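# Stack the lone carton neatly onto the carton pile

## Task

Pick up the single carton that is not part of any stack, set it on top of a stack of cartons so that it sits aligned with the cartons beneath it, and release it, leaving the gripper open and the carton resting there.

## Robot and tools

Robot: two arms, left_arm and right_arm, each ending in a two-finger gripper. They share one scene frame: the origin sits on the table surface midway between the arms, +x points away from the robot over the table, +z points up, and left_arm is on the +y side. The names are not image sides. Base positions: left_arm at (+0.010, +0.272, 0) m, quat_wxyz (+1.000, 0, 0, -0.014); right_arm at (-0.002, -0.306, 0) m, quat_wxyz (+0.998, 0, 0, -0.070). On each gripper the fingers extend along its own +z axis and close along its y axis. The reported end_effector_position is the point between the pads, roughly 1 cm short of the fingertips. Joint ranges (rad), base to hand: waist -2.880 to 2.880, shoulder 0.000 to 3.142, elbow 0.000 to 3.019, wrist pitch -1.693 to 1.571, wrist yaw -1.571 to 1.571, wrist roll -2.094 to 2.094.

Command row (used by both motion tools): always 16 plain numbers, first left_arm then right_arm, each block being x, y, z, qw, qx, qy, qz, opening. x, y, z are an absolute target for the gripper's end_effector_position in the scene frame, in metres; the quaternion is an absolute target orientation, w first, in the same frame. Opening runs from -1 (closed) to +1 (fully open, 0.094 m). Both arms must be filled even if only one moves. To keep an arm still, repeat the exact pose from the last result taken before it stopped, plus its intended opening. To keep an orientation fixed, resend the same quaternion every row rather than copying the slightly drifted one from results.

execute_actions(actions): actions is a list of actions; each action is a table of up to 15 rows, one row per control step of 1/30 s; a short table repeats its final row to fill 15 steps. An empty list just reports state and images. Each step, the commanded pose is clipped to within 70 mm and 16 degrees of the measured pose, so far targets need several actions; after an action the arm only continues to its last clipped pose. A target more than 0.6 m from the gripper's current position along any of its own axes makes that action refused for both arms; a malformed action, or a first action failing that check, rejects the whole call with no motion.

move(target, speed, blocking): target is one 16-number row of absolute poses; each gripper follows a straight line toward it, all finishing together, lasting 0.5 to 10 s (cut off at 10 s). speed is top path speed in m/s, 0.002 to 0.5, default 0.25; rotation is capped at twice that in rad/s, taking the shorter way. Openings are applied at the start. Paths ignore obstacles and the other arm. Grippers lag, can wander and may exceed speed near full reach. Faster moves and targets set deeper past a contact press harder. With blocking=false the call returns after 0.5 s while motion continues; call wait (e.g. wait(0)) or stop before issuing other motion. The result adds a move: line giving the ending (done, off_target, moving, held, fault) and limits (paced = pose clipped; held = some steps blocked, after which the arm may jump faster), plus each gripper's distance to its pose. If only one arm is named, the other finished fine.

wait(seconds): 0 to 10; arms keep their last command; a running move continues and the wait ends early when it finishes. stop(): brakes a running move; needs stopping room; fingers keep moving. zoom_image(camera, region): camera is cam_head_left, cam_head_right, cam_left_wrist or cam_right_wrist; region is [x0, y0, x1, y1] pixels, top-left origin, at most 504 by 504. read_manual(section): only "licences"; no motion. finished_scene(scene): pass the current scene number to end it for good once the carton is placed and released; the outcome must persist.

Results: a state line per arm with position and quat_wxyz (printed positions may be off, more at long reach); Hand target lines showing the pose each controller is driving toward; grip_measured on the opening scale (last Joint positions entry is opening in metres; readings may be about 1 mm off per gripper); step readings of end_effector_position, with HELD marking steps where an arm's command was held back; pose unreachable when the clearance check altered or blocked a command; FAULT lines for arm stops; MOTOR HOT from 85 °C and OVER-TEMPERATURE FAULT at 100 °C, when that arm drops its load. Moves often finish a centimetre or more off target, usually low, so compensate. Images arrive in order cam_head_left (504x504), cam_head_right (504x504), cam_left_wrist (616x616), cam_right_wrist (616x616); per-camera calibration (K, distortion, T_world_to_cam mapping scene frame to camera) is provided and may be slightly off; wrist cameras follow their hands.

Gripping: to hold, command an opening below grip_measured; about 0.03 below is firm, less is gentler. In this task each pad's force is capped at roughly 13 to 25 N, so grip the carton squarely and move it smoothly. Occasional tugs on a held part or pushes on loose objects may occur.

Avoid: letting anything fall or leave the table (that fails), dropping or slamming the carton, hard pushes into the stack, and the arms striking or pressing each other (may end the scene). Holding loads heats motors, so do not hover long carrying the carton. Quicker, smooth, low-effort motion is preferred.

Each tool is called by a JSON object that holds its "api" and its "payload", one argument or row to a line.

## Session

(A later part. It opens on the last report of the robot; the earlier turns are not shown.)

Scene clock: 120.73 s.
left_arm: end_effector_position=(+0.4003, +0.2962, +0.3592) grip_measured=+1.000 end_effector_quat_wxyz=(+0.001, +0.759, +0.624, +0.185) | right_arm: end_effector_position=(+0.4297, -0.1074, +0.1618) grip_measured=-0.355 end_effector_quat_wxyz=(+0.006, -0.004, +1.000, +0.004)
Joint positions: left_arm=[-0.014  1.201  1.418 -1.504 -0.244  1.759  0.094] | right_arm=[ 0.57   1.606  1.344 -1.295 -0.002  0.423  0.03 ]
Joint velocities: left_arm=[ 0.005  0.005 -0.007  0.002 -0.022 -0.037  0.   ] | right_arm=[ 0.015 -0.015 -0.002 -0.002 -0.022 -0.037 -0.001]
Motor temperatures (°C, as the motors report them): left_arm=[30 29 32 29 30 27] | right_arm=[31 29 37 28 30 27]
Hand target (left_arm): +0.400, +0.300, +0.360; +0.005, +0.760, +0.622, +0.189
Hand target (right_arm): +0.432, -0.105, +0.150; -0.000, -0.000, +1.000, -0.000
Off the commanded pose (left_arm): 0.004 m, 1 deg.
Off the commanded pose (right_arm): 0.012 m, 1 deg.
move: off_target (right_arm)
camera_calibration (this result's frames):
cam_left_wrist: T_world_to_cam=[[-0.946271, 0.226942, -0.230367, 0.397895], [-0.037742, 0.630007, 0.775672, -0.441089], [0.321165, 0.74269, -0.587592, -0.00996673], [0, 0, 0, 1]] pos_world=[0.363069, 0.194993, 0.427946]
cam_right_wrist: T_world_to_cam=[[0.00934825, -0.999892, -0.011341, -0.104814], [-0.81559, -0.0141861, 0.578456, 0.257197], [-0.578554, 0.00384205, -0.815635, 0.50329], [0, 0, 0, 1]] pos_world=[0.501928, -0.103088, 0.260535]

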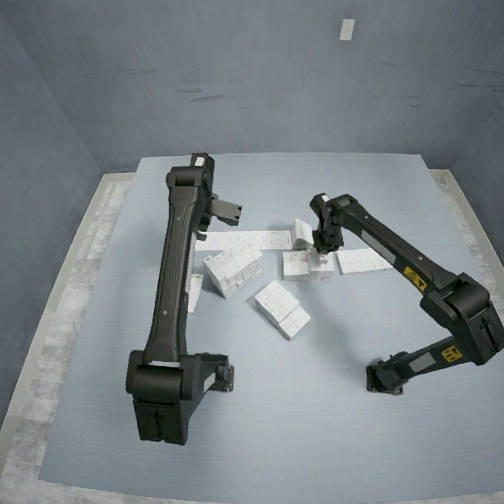

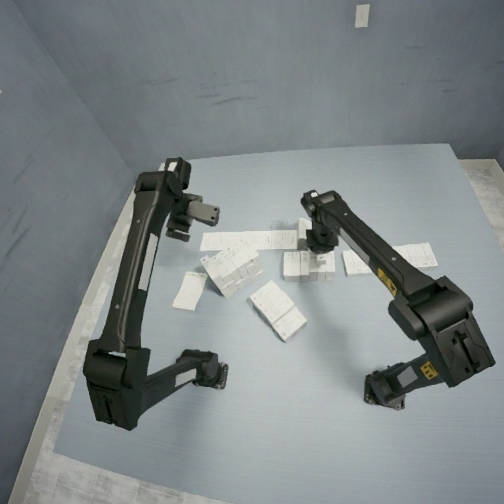

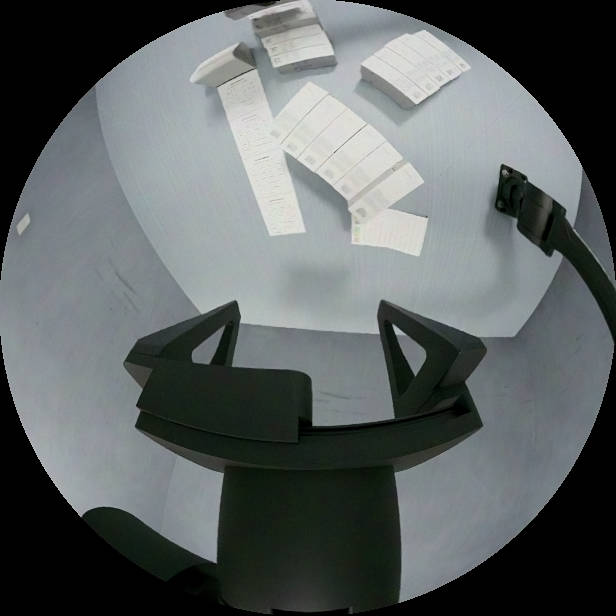

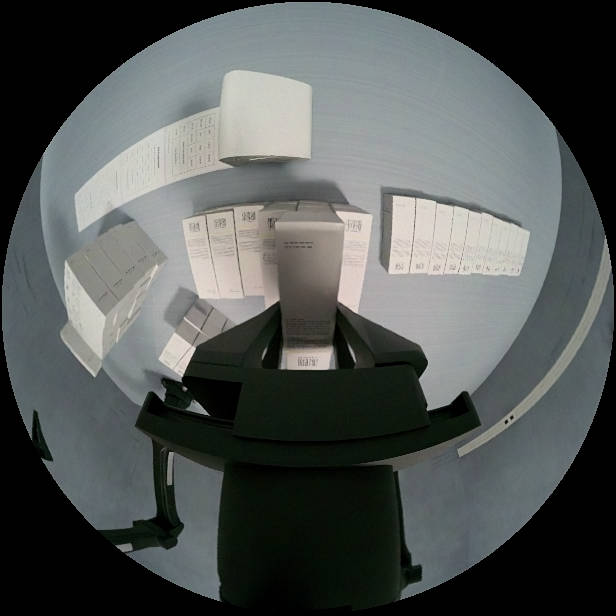

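{"api": "move", "payload": {
  "target": [0.40,0.30,0.36,0.005,0.76,0.622,0.189,1,0.430,-0.111,0.118,0,0.012,1,0,-0.6],
  "speed": 0.04
}}

{"api": "zoom_image", "payload": {
  "camera": "cam_right_wrist",
  "region": [200, 170, 420, 330]
}}

{"api": "zoom_image", "payload": {
  "camera": "cam_head_left",
  "region": [260, 200, 380, 300]
}}

Scene clock: 135.23 s.
left_arm: end_effector_position=(+0.4003, +0.2962, +0.3592) grip_measured=+1.000 end_effector_quat_wxyz=(+0.001, +0.759, +0.624, +0.185) | right_arm: end_effector_position=(+0.4292, -0.1076, +0.1362) grip_measured=-0.355 end_effector_quat_wxyz=(+0.013, +0.005, +1.000, +0.007)
Joint positions: left_arm=[-0.014  1.201  1.418 -1.504 -0.244  1.759  0.094] | right_arm=[ 0.57   1.614  1.284 -1.211 -0.002  0.44   0.03 ]
Joint velocities: left_arm=[-0.015  0.005  0.027  0.002 -0.007 -0.007  0.   ] | right_arm=[-0.024 -0.015 -0.012  0.007 -0.007 -0.037  0.   ]
Motor temperatures (°C, as the motors report them): left_arm=[30 29 32 29 30 27] | right_arm=[31 29 35 28 30 27]
Hand target (left_arm): +0.400, +0.300, +0.360; +0.005, +0.760, +0.622, +0.189
Hand target (right_arm): +0.430, -0.111, +0.118; +0.000, +0.012, +1.000, -0.000
Off the commanded pose (left_arm): 0.004 m, 1 deg.
Off the commanded pose (right_arm): 0.019 m, 2 deg.
move: off_target (right_arm)
camera_calibration (this result's frames):
cam_left_wrist: T_world_to_cam=[[-0.946271, 0.226942, -0.230367, 0.397895], [-0.037742, 0.630007, 0.775672, -0.441089], [0.321165, 0.74269, -0.587592, -0.00996673], [0, 0, 0, 1]] pos_world=[0.363069, 0.194993, 0.427946]
cam_right_wrist: T_world_to_cam=[[-0.00759917, -0.999803, -0.018337, -0.0970797], [-0.823974, -0.0041293, 0.566613, 0.277885], [-0.566577, 0.019415, -0.82378, 0.479819], [0, 0, 0, 1]] pos_world=[0.500086, -0.105229, 0.236032]

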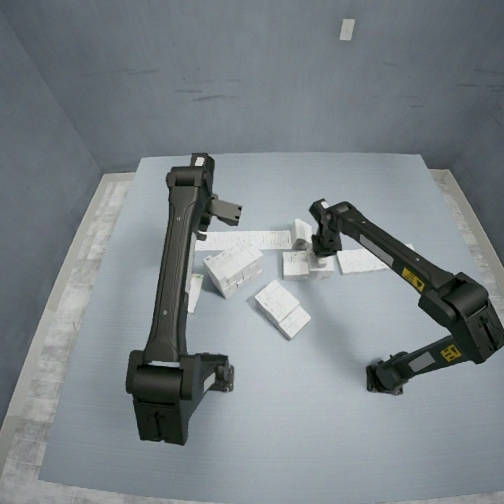

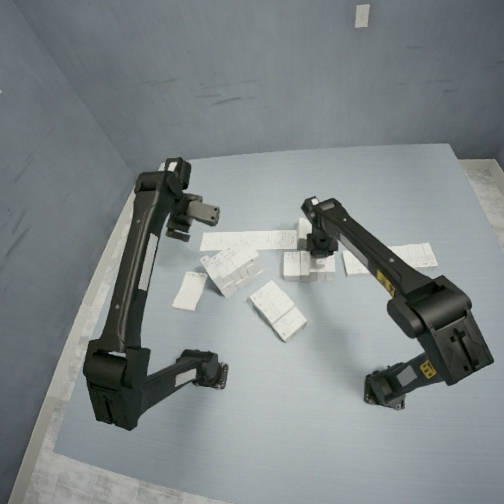

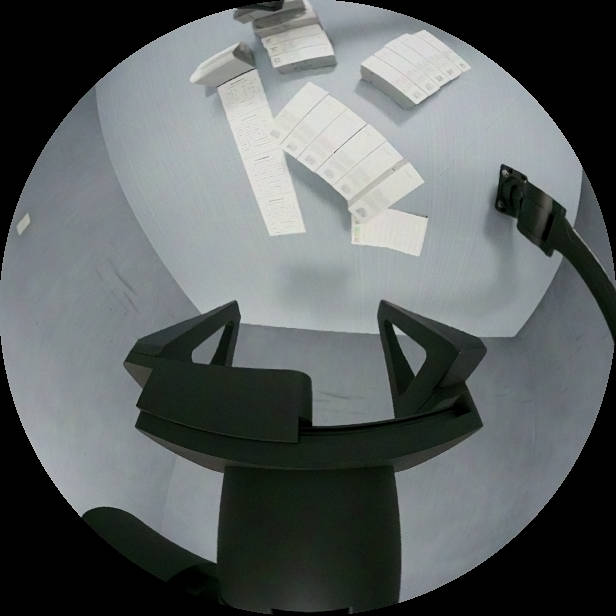

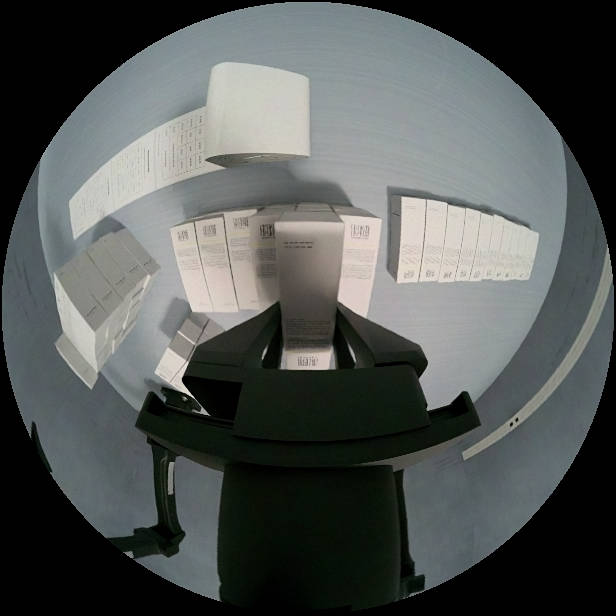

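Region (200, 170, 420, 330) of cam_right_wrist's 616x616 image, scaled by 2.291, with more detail than that image has; it fills the top 367 rows of this view, and the rest is white.

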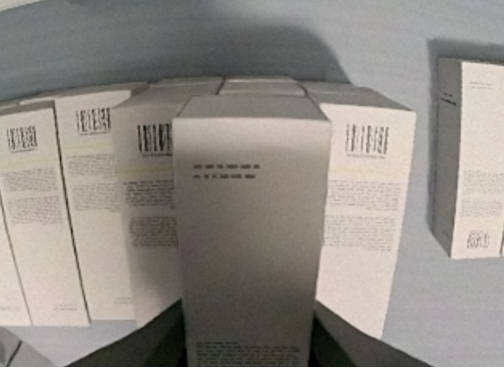

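Region (260, 200, 380, 300) of cam_head_left's 504x504 image, scaled by 4.200, with more detail than that image has.

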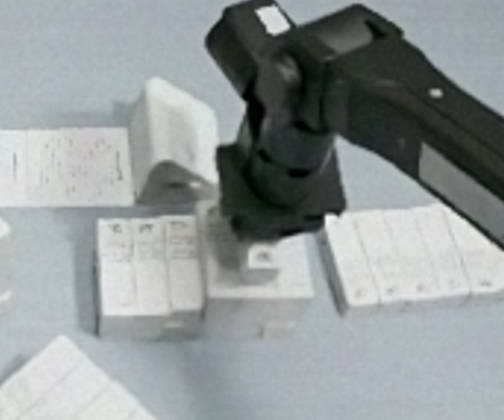

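{"api": "move", "payload": {
  "target": [0.40,0.30,0.36,0.005,0.76,0.622,0.189,1,0.425,-0.118,0.112,0,0.012,1,0,-0.6],
  "speed": 0.03
}}

{"api": "zoom_image", "payload": {
  "camera": "cam_right_wrist",
  "region": [200, 170, 420, 330]
}}

Scene clock: 152.37 s.
left_arm: end_effector_position=(+0.4003, +0.2962, +0.3592) grip_measured=+1.000 end_effector_quat_wxyz=(+0.001, +0.759, +0.624, +0.185) | right_arm: end_effector_position=(+0.4244, -0.1135, +0.1248) grip_measured=-0.355 end_effector_quat_wxyz=(+0.008, +0.009, +1.000, +0.005)
Joint positions: left_arm=[-0.014  1.201  1.418 -1.504 -0.244  1.759  0.094] | right_arm=[ 0.562  1.614  1.252 -1.19  -0.002  0.44   0.03 ]
Joint velocities: left_arm=[ 0.005 -0.044 -0.012 -0.022  0.022  0.081  0.   ] | right_arm=[-0.015 -0.024 -0.007  0.017 -0.022  0.051 -0.001]
Motor temperatures (°C, as the motors report them): left_arm=[30 29 33 29 30 27] | right_arm=[31 29 34 28 30 27]
Hand target (left_arm): +0.400, +0.300, +0.360; +0.005, +0.760, +0.622, +0.189
Hand target (right_arm): +0.425, -0.118, +0.112; +0.000, +0.012, +1.000, +0.000
Off the commanded pose (left_arm): 0.004 m, 1 deg.
Off the commanded pose (right_arm): 0.014 m, 1 deg.
move: off_target (right_arm)
camera_calibration (this result's frames):
cam_left_wrist: T_world_to_cam=[[-0.946271, 0.226942, -0.230367, 0.397895], [-0.037742, 0.630007, 0.775672, -0.441089], [0.321165, 0.74269, -0.587592, -0.00996673], [0, 0, 0, 1]] pos_world=[0.363069, 0.194993, 0.427946]
cam_right_wrist: T_world_to_cam=[[-0.0153882, -0.999788, -0.01365, -0.100537], [-0.818221, 0.00474479, 0.574884, 0.277924], [-0.574697, 0.0200151, -0.818121, 0.4706], [0, 0, 0, 1]] pos_world=[0.496309, -0.111254, 0.223861]

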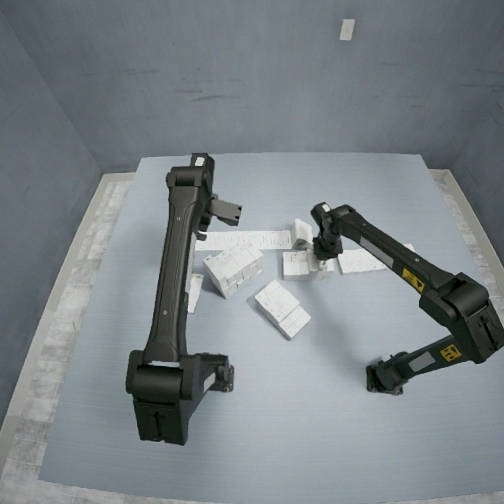

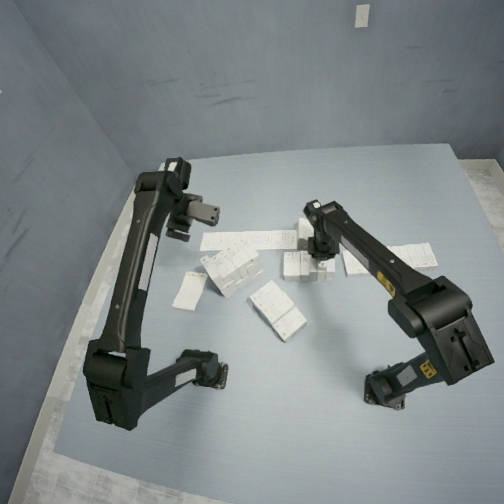

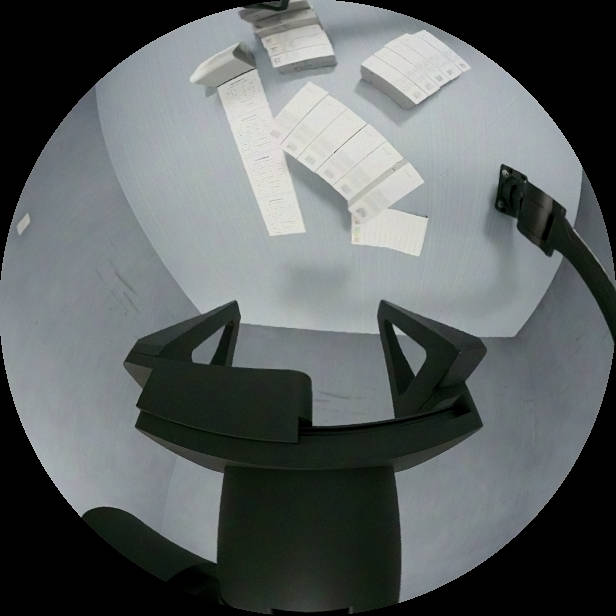

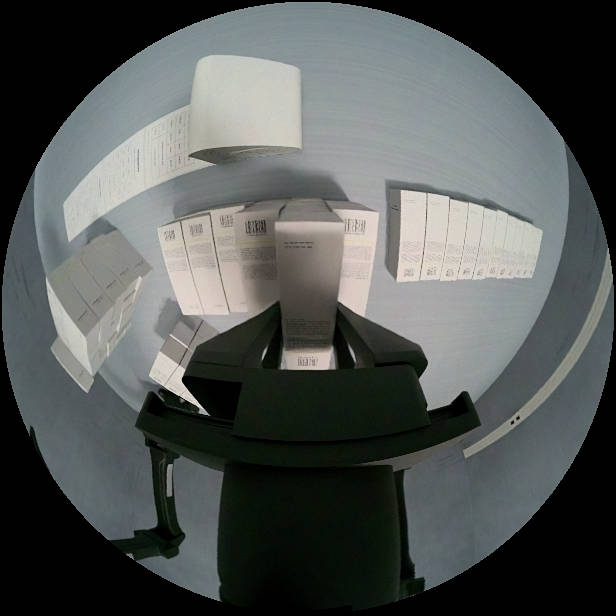

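Region (200, 170, 420, 330) of cam_right_wrist's 616x616 image, scaled by 2.291, with more detail than that image has; it fills the top 367 rows of this view, and the rest is white.

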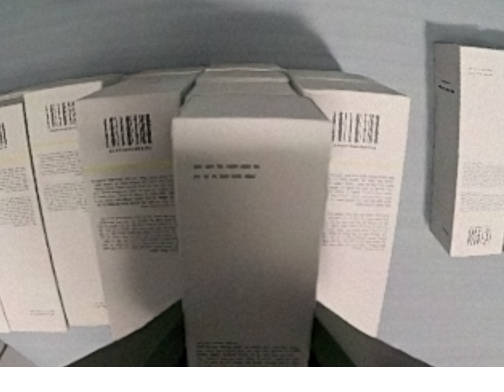

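{"api": "move", "payload": {
  "target": [0.40,0.30,0.36,0.005,0.76,0.622,0.189,1,0.425,-0.118,0.100,0,0.012,1,0,-0.6],
  "speed": 0.02
}}

{"api": "zoom_image", "payload": {
  "camera": "cam_right_wrist",
  "region": [200, 170, 420, 330]
}}

{"api": "zoom_image", "payload": {
  "camera": "cam_head_left",
  "region": [260, 200, 380, 300]
}}

Scene clock: 159.80 s.
left_arm: end_effector_position=(+0.4003, +0.2962, +0.3592) grip_measured=+1.000 end_effector_quat_wxyz=(+0.001, +0.759, +0.624, +0.185) | right_arm: end_effector_position=(+0.4247, -0.1134, +0.1188) grip_measured=-0.355 end_effector_quat_wxyz=(+0.013, +0.009, +1.000, +0.007)
Joint positions: left_arm=[-0.014  1.201  1.418 -1.504 -0.244  1.759  0.094] | right_arm=[ 0.562  1.614  1.235 -1.162 -0.002  0.44   0.03 ]
Joint velocities: left_arm=[ 0.005 -0.005 -0.012 -0.002  0.007  0.051  0.   ] | right_arm=[-0.005 -0.015  0.007  0.007 -0.051  0.022 -0.002]
Motor temperatures (°C, as the motors report them): left_arm=[30 29 33 29 30 27] | right_arm=[31 29 34 28 30 27]
Hand target (left_arm): +0.400, +0.300, +0.360; +0.005, +0.760, +0.622, +0.189
Hand target (right_arm): +0.424, -0.118, +0.100; -0.000, +0.012, +1.000, +0.000
Off the commanded pose (left_arm): 0.004 m, 1 deg.
Off the commanded pose (right_arm): 0.019 m, 2 deg.
move: off_target (right_arm)
camera_calibration (this result's frames):
cam_left_wrist: T_world_to_cam=[[-0.946271, 0.226942, -0.230367, 0.397895], [-0.037742, 0.630007, 0.775672, -0.441089], [0.321165, 0.74269, -0.587592, -0.00996673], [0, 0, 0, 1]] pos_world=[0.363069, 0.194993, 0.427946]
cam_right_wrist: T_world_to_cam=[[-0.0152268, -0.999716, -0.018347, -0.099976], [-0.823978, 0.00215147, 0.566617, 0.28479], [-0.566417, 0.0237453, -0.823777, 0.463407], [0, 0, 0, 1]] pos_world=[0.49562, -0.111564, 0.218543]

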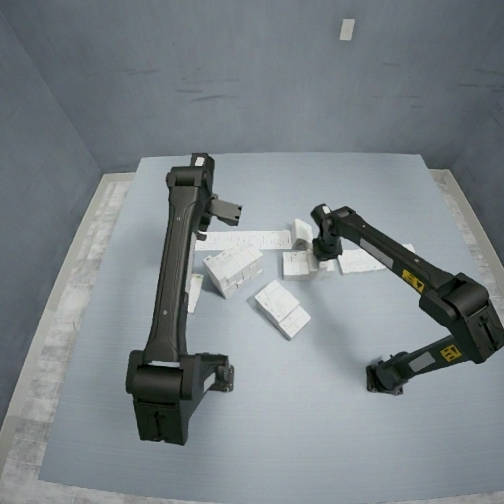

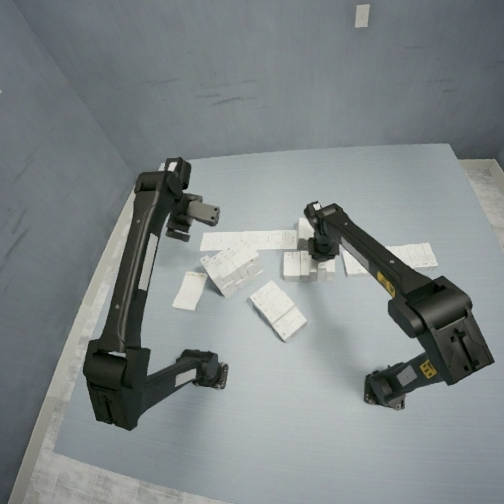

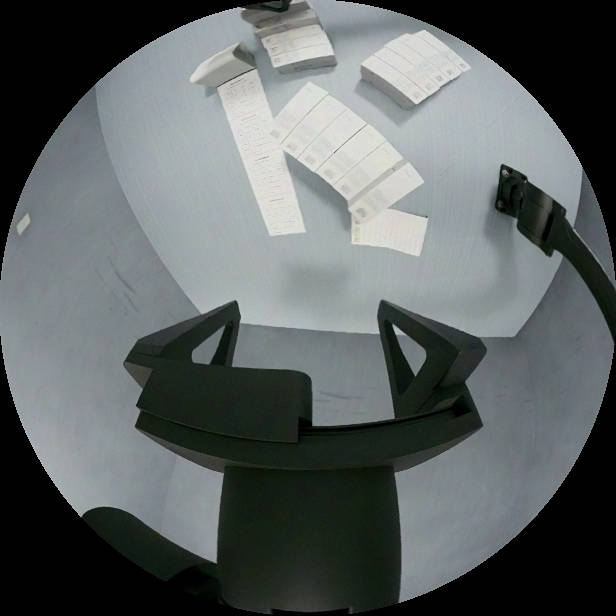

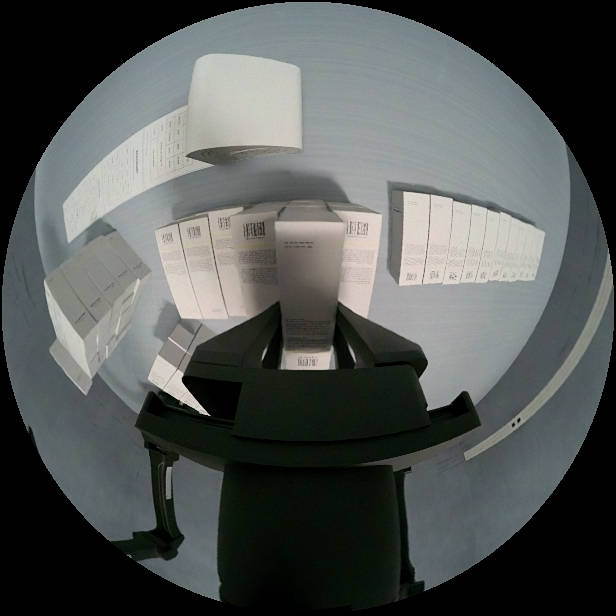

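Region (200, 170, 420, 330) of cam_right_wrist's 616x616 image, scaled by 2.291, with more detail than that image has; it fills the top 367 rows of this view, and the rest is white.

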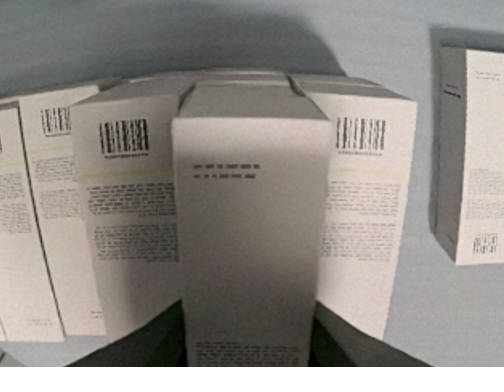

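Region (260, 200, 380, 300) of cam_head_left's 504x504 image, scaled by 4.200, with more detail than that image has.

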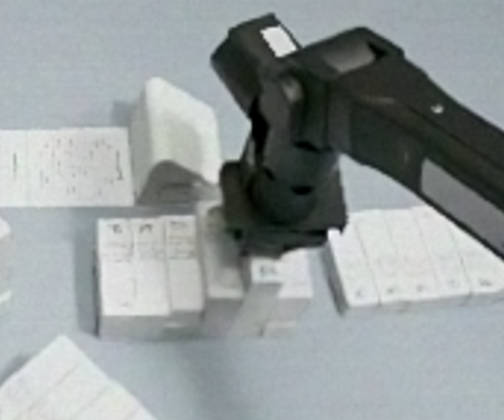

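{"api": "move", "payload": {
  "target": [0.40,0.30,0.36,0.005,0.76,0.622,0.189,1,0.425,-0.118,0.092,0,0.012,1,0,-0.6],
  "speed": 0.02
}}

{"api": "zoom_image", "payload": {
  "camera": "cam_right_wrist",
  "region": [200, 170, 420, 330]
}}

Scene clock: 167.10 s.
left_arm: end_effector_position=(+0.4003, +0.2962, +0.3592) grip_measured=+1.000 end_effector_quat_wxyz=(+0.001, +0.759, +0.624, +0.185) | right_arm: end_effector_position=(+0.4260, -0.1129, +0.1172) grip_measured=-0.355 end_effector_quat_wxyz=(+0.017, +0.009, +1.000, +0.009)
Joint positions: left_arm=[-0.014  1.201  1.418 -1.504 -0.244  1.759  0.094] | right_arm=[ 0.562  1.614  1.231 -1.149 -0.002  0.44   0.03 ]
Joint velocities: left_arm=[-0.005 -0.005  0.002 -0.012 -0.007 -0.051  0.   ] | right_arm=[ 0.005  0.015  0.002 -0.002  0.037 -0.007 -0.001]
Motor temperatures (°C, as the motors report them): left_arm=[30 29 33 29 30 27] | right_arm=[31 29 34 28 30 27]
Hand target (left_arm): +0.400, +0.300, +0.360; +0.005, +0.760, +0.622, +0.189
Hand target (right_arm): +0.424, -0.118, +0.093; -0.000, +0.012, +1.000, -0.000
Off the commanded pose (left_arm): 0.004 m, 1 deg.
Off the commanded pose (right_arm): 0.026 m, 2 deg.
move: off_target (right_arm)
camera_calibration (this result's frames):
cam_left_wrist: T_world_to_cam=[[-0.946271, 0.226942, -0.230367, 0.397895], [-0.037742, 0.630007, 0.775672, -0.441089], [0.321165, 0.74269, -0.587592, -0.00996673], [0, 0, 0, 1]] pos_world=[0.363069, 0.194993, 0.427946]
cam_right_wrist: T_world_to_cam=[[-0.0150839, -0.999654, -0.0215636, -0.0991416], [-0.828378, 0.000416056, 0.56017, 0.289187], [-0.559967, 0.0263124, -0.828097, 0.460907], [0, 0, 0, 1]] pos_world=[0.496153, -0.111355, 0.217544]

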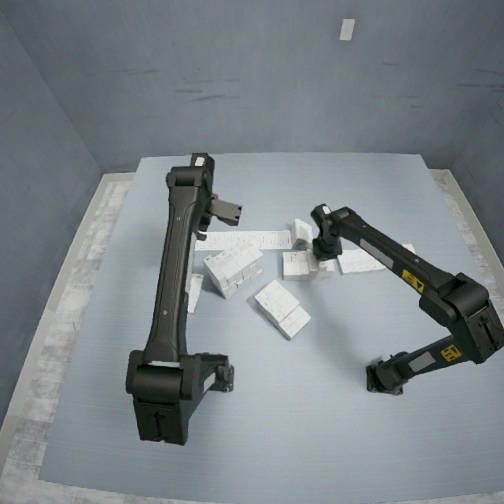

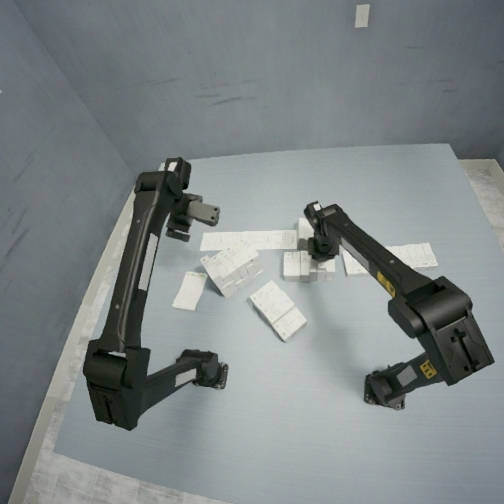

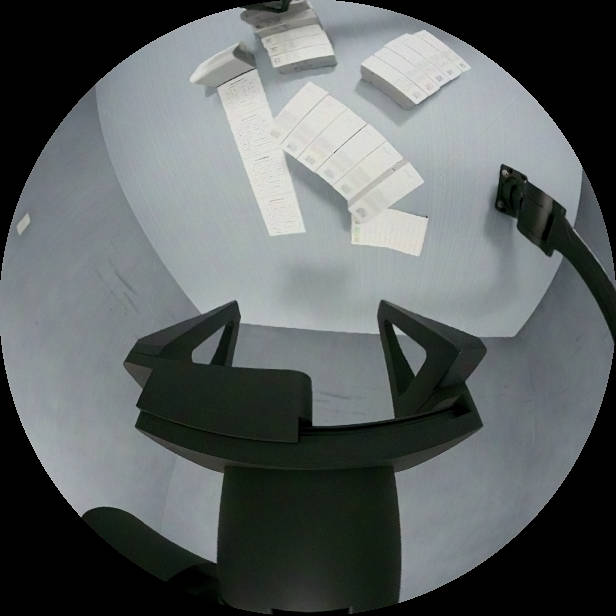

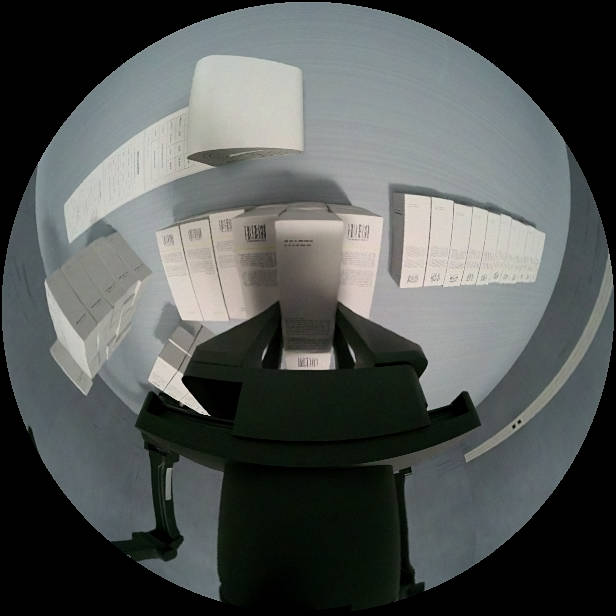

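Region (200, 170, 420, 330) of cam_right_wrist's 616x616 image, scaled by 2.291, with more detail than that image has; it fills the top 367 rows of this view, and the rest is white.

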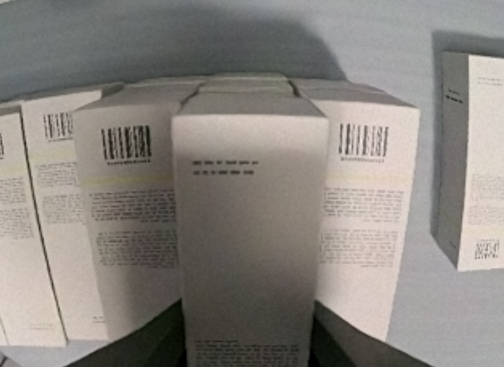

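{"api": "move", "payload": {
  "target": [0.40,0.30,0.36,0.005,0.76,0.622,0.189,1,0.425,-0.118,0.108,0,0.012,1,0,0.2],
  "speed": 0.03
}}

{"api": "move", "payload": {
  "target": [0.40,0.30,0.36,0.005,0.76,0.622,0.189,1,0.425,-0.118,0.22,0,0.012,1,0,0.2],
  "speed": 0.15
}}

{"api": "zoom_image", "payload": {
  "camera": "cam_right_wrist",
  "region": [180, 150, 440, 340]
}}

Scene clock: 173.40 s.
left_arm: end_effector_position=(+0.4003, +0.2962, +0.3592) grip_measured=+1.000 end_effector_quat_wxyz=(+0.001, +0.759, +0.624, +0.185) | right_arm: end_effector_position=(+0.4243, -0.1137, +0.1171) grip_measured=+0.198 end_effector_quat_wxyz=(+0.013, +0.009, +1.000, +0.007)
Joint positions: left_arm=[-0.014  1.201  1.418 -1.504 -0.244  1.759  0.094] | right_arm=[ 0.562  1.614  1.231 -1.156 -0.002  0.44   0.056]
Joint velocities: left_arm=[-0.005 -0.005 -0.007  0.002 -0.037 -0.037  0.   ] | right_arm=[-0.005 -0.024 -0.007  0.012  0.066  0.037 -0.001]
Motor temperatures (°C, as the motors report them): left_arm=[30 29 33 29 30 27] | right_arm=[31 29 34 28 30 27]
Hand target (left_arm): +0.400, +0.300, +0.360; +0.005, +0.760, +0.622, +0.189
Hand target (right_arm): +0.425, -0.118, +0.108; +0.000, +0.012, +1.000, +0.000
Off the commanded pose (left_arm): 0.004 m, 1 deg.
Off the commanded pose (right_arm): 0.010 m, 2 deg.
move: done
camera_calibration (this result's frames):
cam_left_wrist: T_world_to_cam=[[-0.946271, 0.226942, -0.230367, 0.397895], [-0.037742, 0.630007, 0.775672, -0.441089], [0.321165, 0.74269, -0.587592, -0.00996673], [0, 0, 0, 1]] pos_world=[0.363069, 0.194993, 0.427946]
cam_right_wrist: T_world_to_cam=[[-0.0152227, -0.999716, -0.0183256, -0.100266], [-0.824461, 0.00218038, 0.565915, 0.285672], [-0.565714, 0.0237235, -0.82426, 0.461613], [0, 0, 0, 1]] pos_world=[0.49514, -0.111812, 0.216986]

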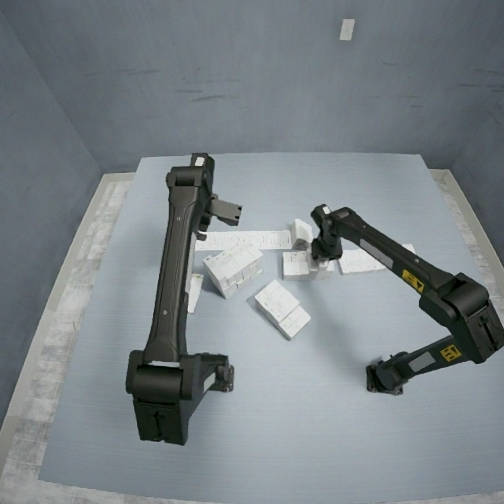

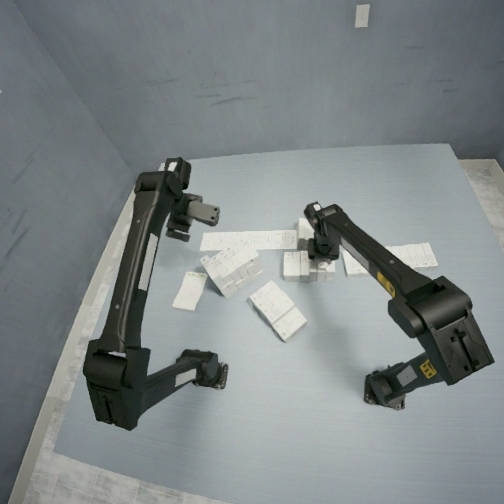

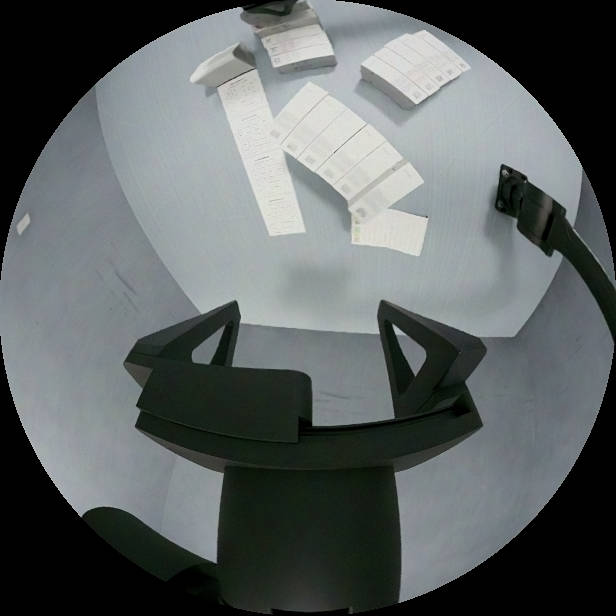

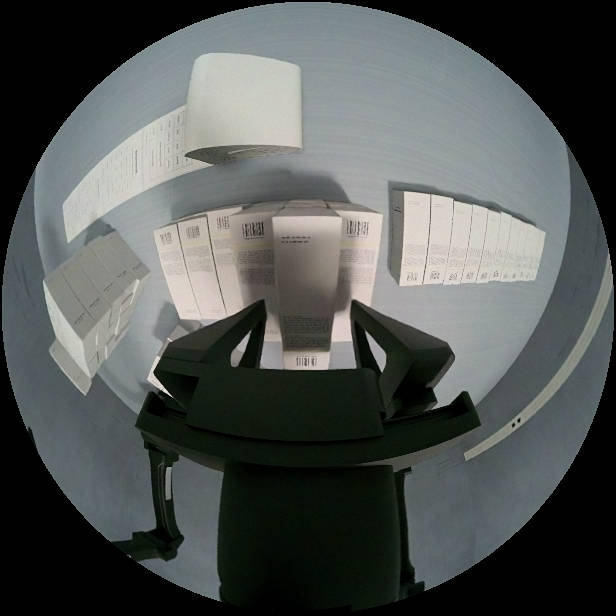

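Scene clock: 174.50 s.
left_arm: end_effector_position=(+0.4003, +0.2962, +0.3592) grip_measured=+1.000 end_effector_quat_wxyz=(+0.001, +0.759, +0.624, +0.185) | right_arm: end_effector_position=(+0.4135, -0.1185, +0.2032) grip_measured=+0.198 end_effector_quat_wxyz=(-0.016, +0.009, +1.000, -0.006)
Joint positions: left_arm=[-0.014  1.201  1.418 -1.504 -0.244  1.759  0.094] | right_arm=[ 0.562  1.564  1.404 -1.444 -0.002  0.44   0.056]
Joint velocities: left_arm=[-0.015 -0.015 -0.002 -0.017 -0.037 -0.007  0.   ] | right_arm=[-0.015 -0.015 -0.002 -0.012  0.037 -0.051 -0.001]
Motor temperatures (°C, as the motors report them): left_arm=[30 29 33 29 30 27] | right_arm=[31 29 34 28 30 27]
Hand target (left_arm): +0.400, +0.300, +0.360; +0.005, +0.760, +0.622, +0.189
Hand target (right_arm): +0.424, -0.119, +0.220; +0.000, +0.012, +1.000, -0.000
Off the commanded pose (left_arm): 0.004 m, 1 deg.
Off the commanded pose (right_arm): 0.020 m, 2 deg.
move: off_target (right_arm)
camera_calibration (this result's frames):
cam_left_wrist: T_world_to_cam=[[-0.946271, 0.226942, -0.230367, 0.397895], [-0.037742, 0.630007, 0.775672, -0.441089], [0.321165, 0.74269, -0.587592, -0.00996673], [0, 0, 0, 1]] pos_world=[0.363069, 0.194993, 0.427946]
cam_right_wrist: T_world_to_cam=[[-0.0154983, -0.99984, 0.00889719, -0.109148], [-0.79001, 0.0176991, 0.612838, 0.206154], [-0.612898, 0.00246906, -0.790158, 0.536598], [0, 0, 0, 1]] pos_world=[0.490051, -0.114104, 0.298629]

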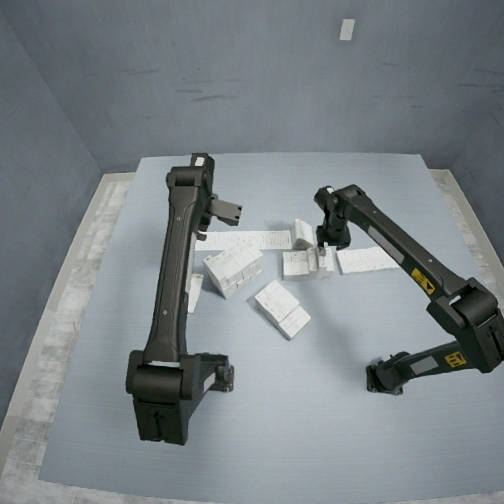

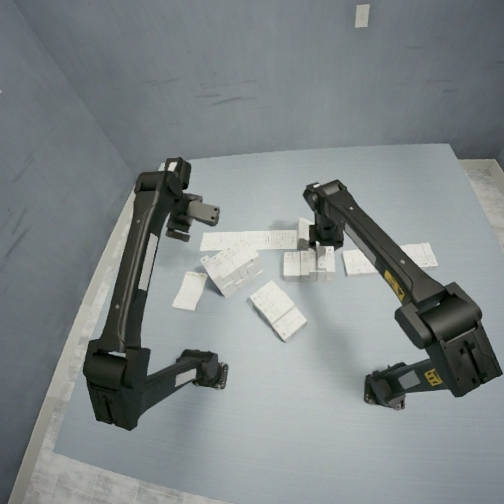

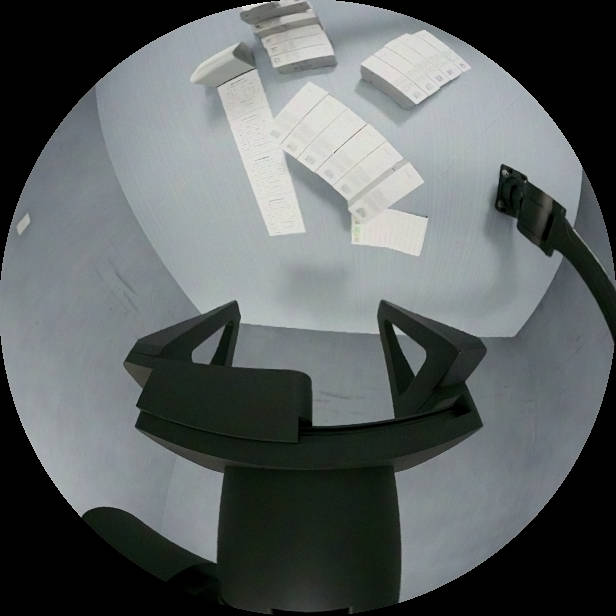

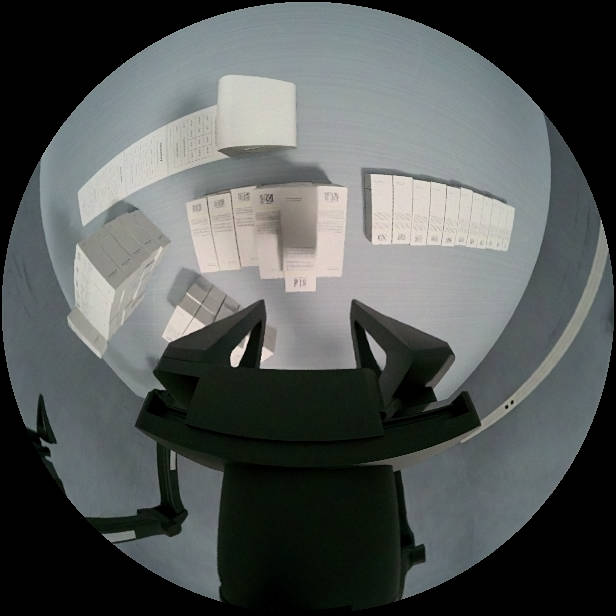

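Region (180, 150, 440, 340) of cam_right_wrist's 616x616 image, scaled by 1.938, with more detail than that image has; it fills the top 368 rows of this view, and the rest is white.

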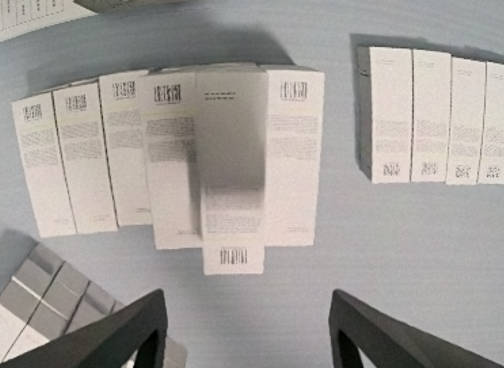

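Well aligned.

{"api": "finished_scene", "payload": {
  "scene": 1
}}

The scene is finished: the task was done.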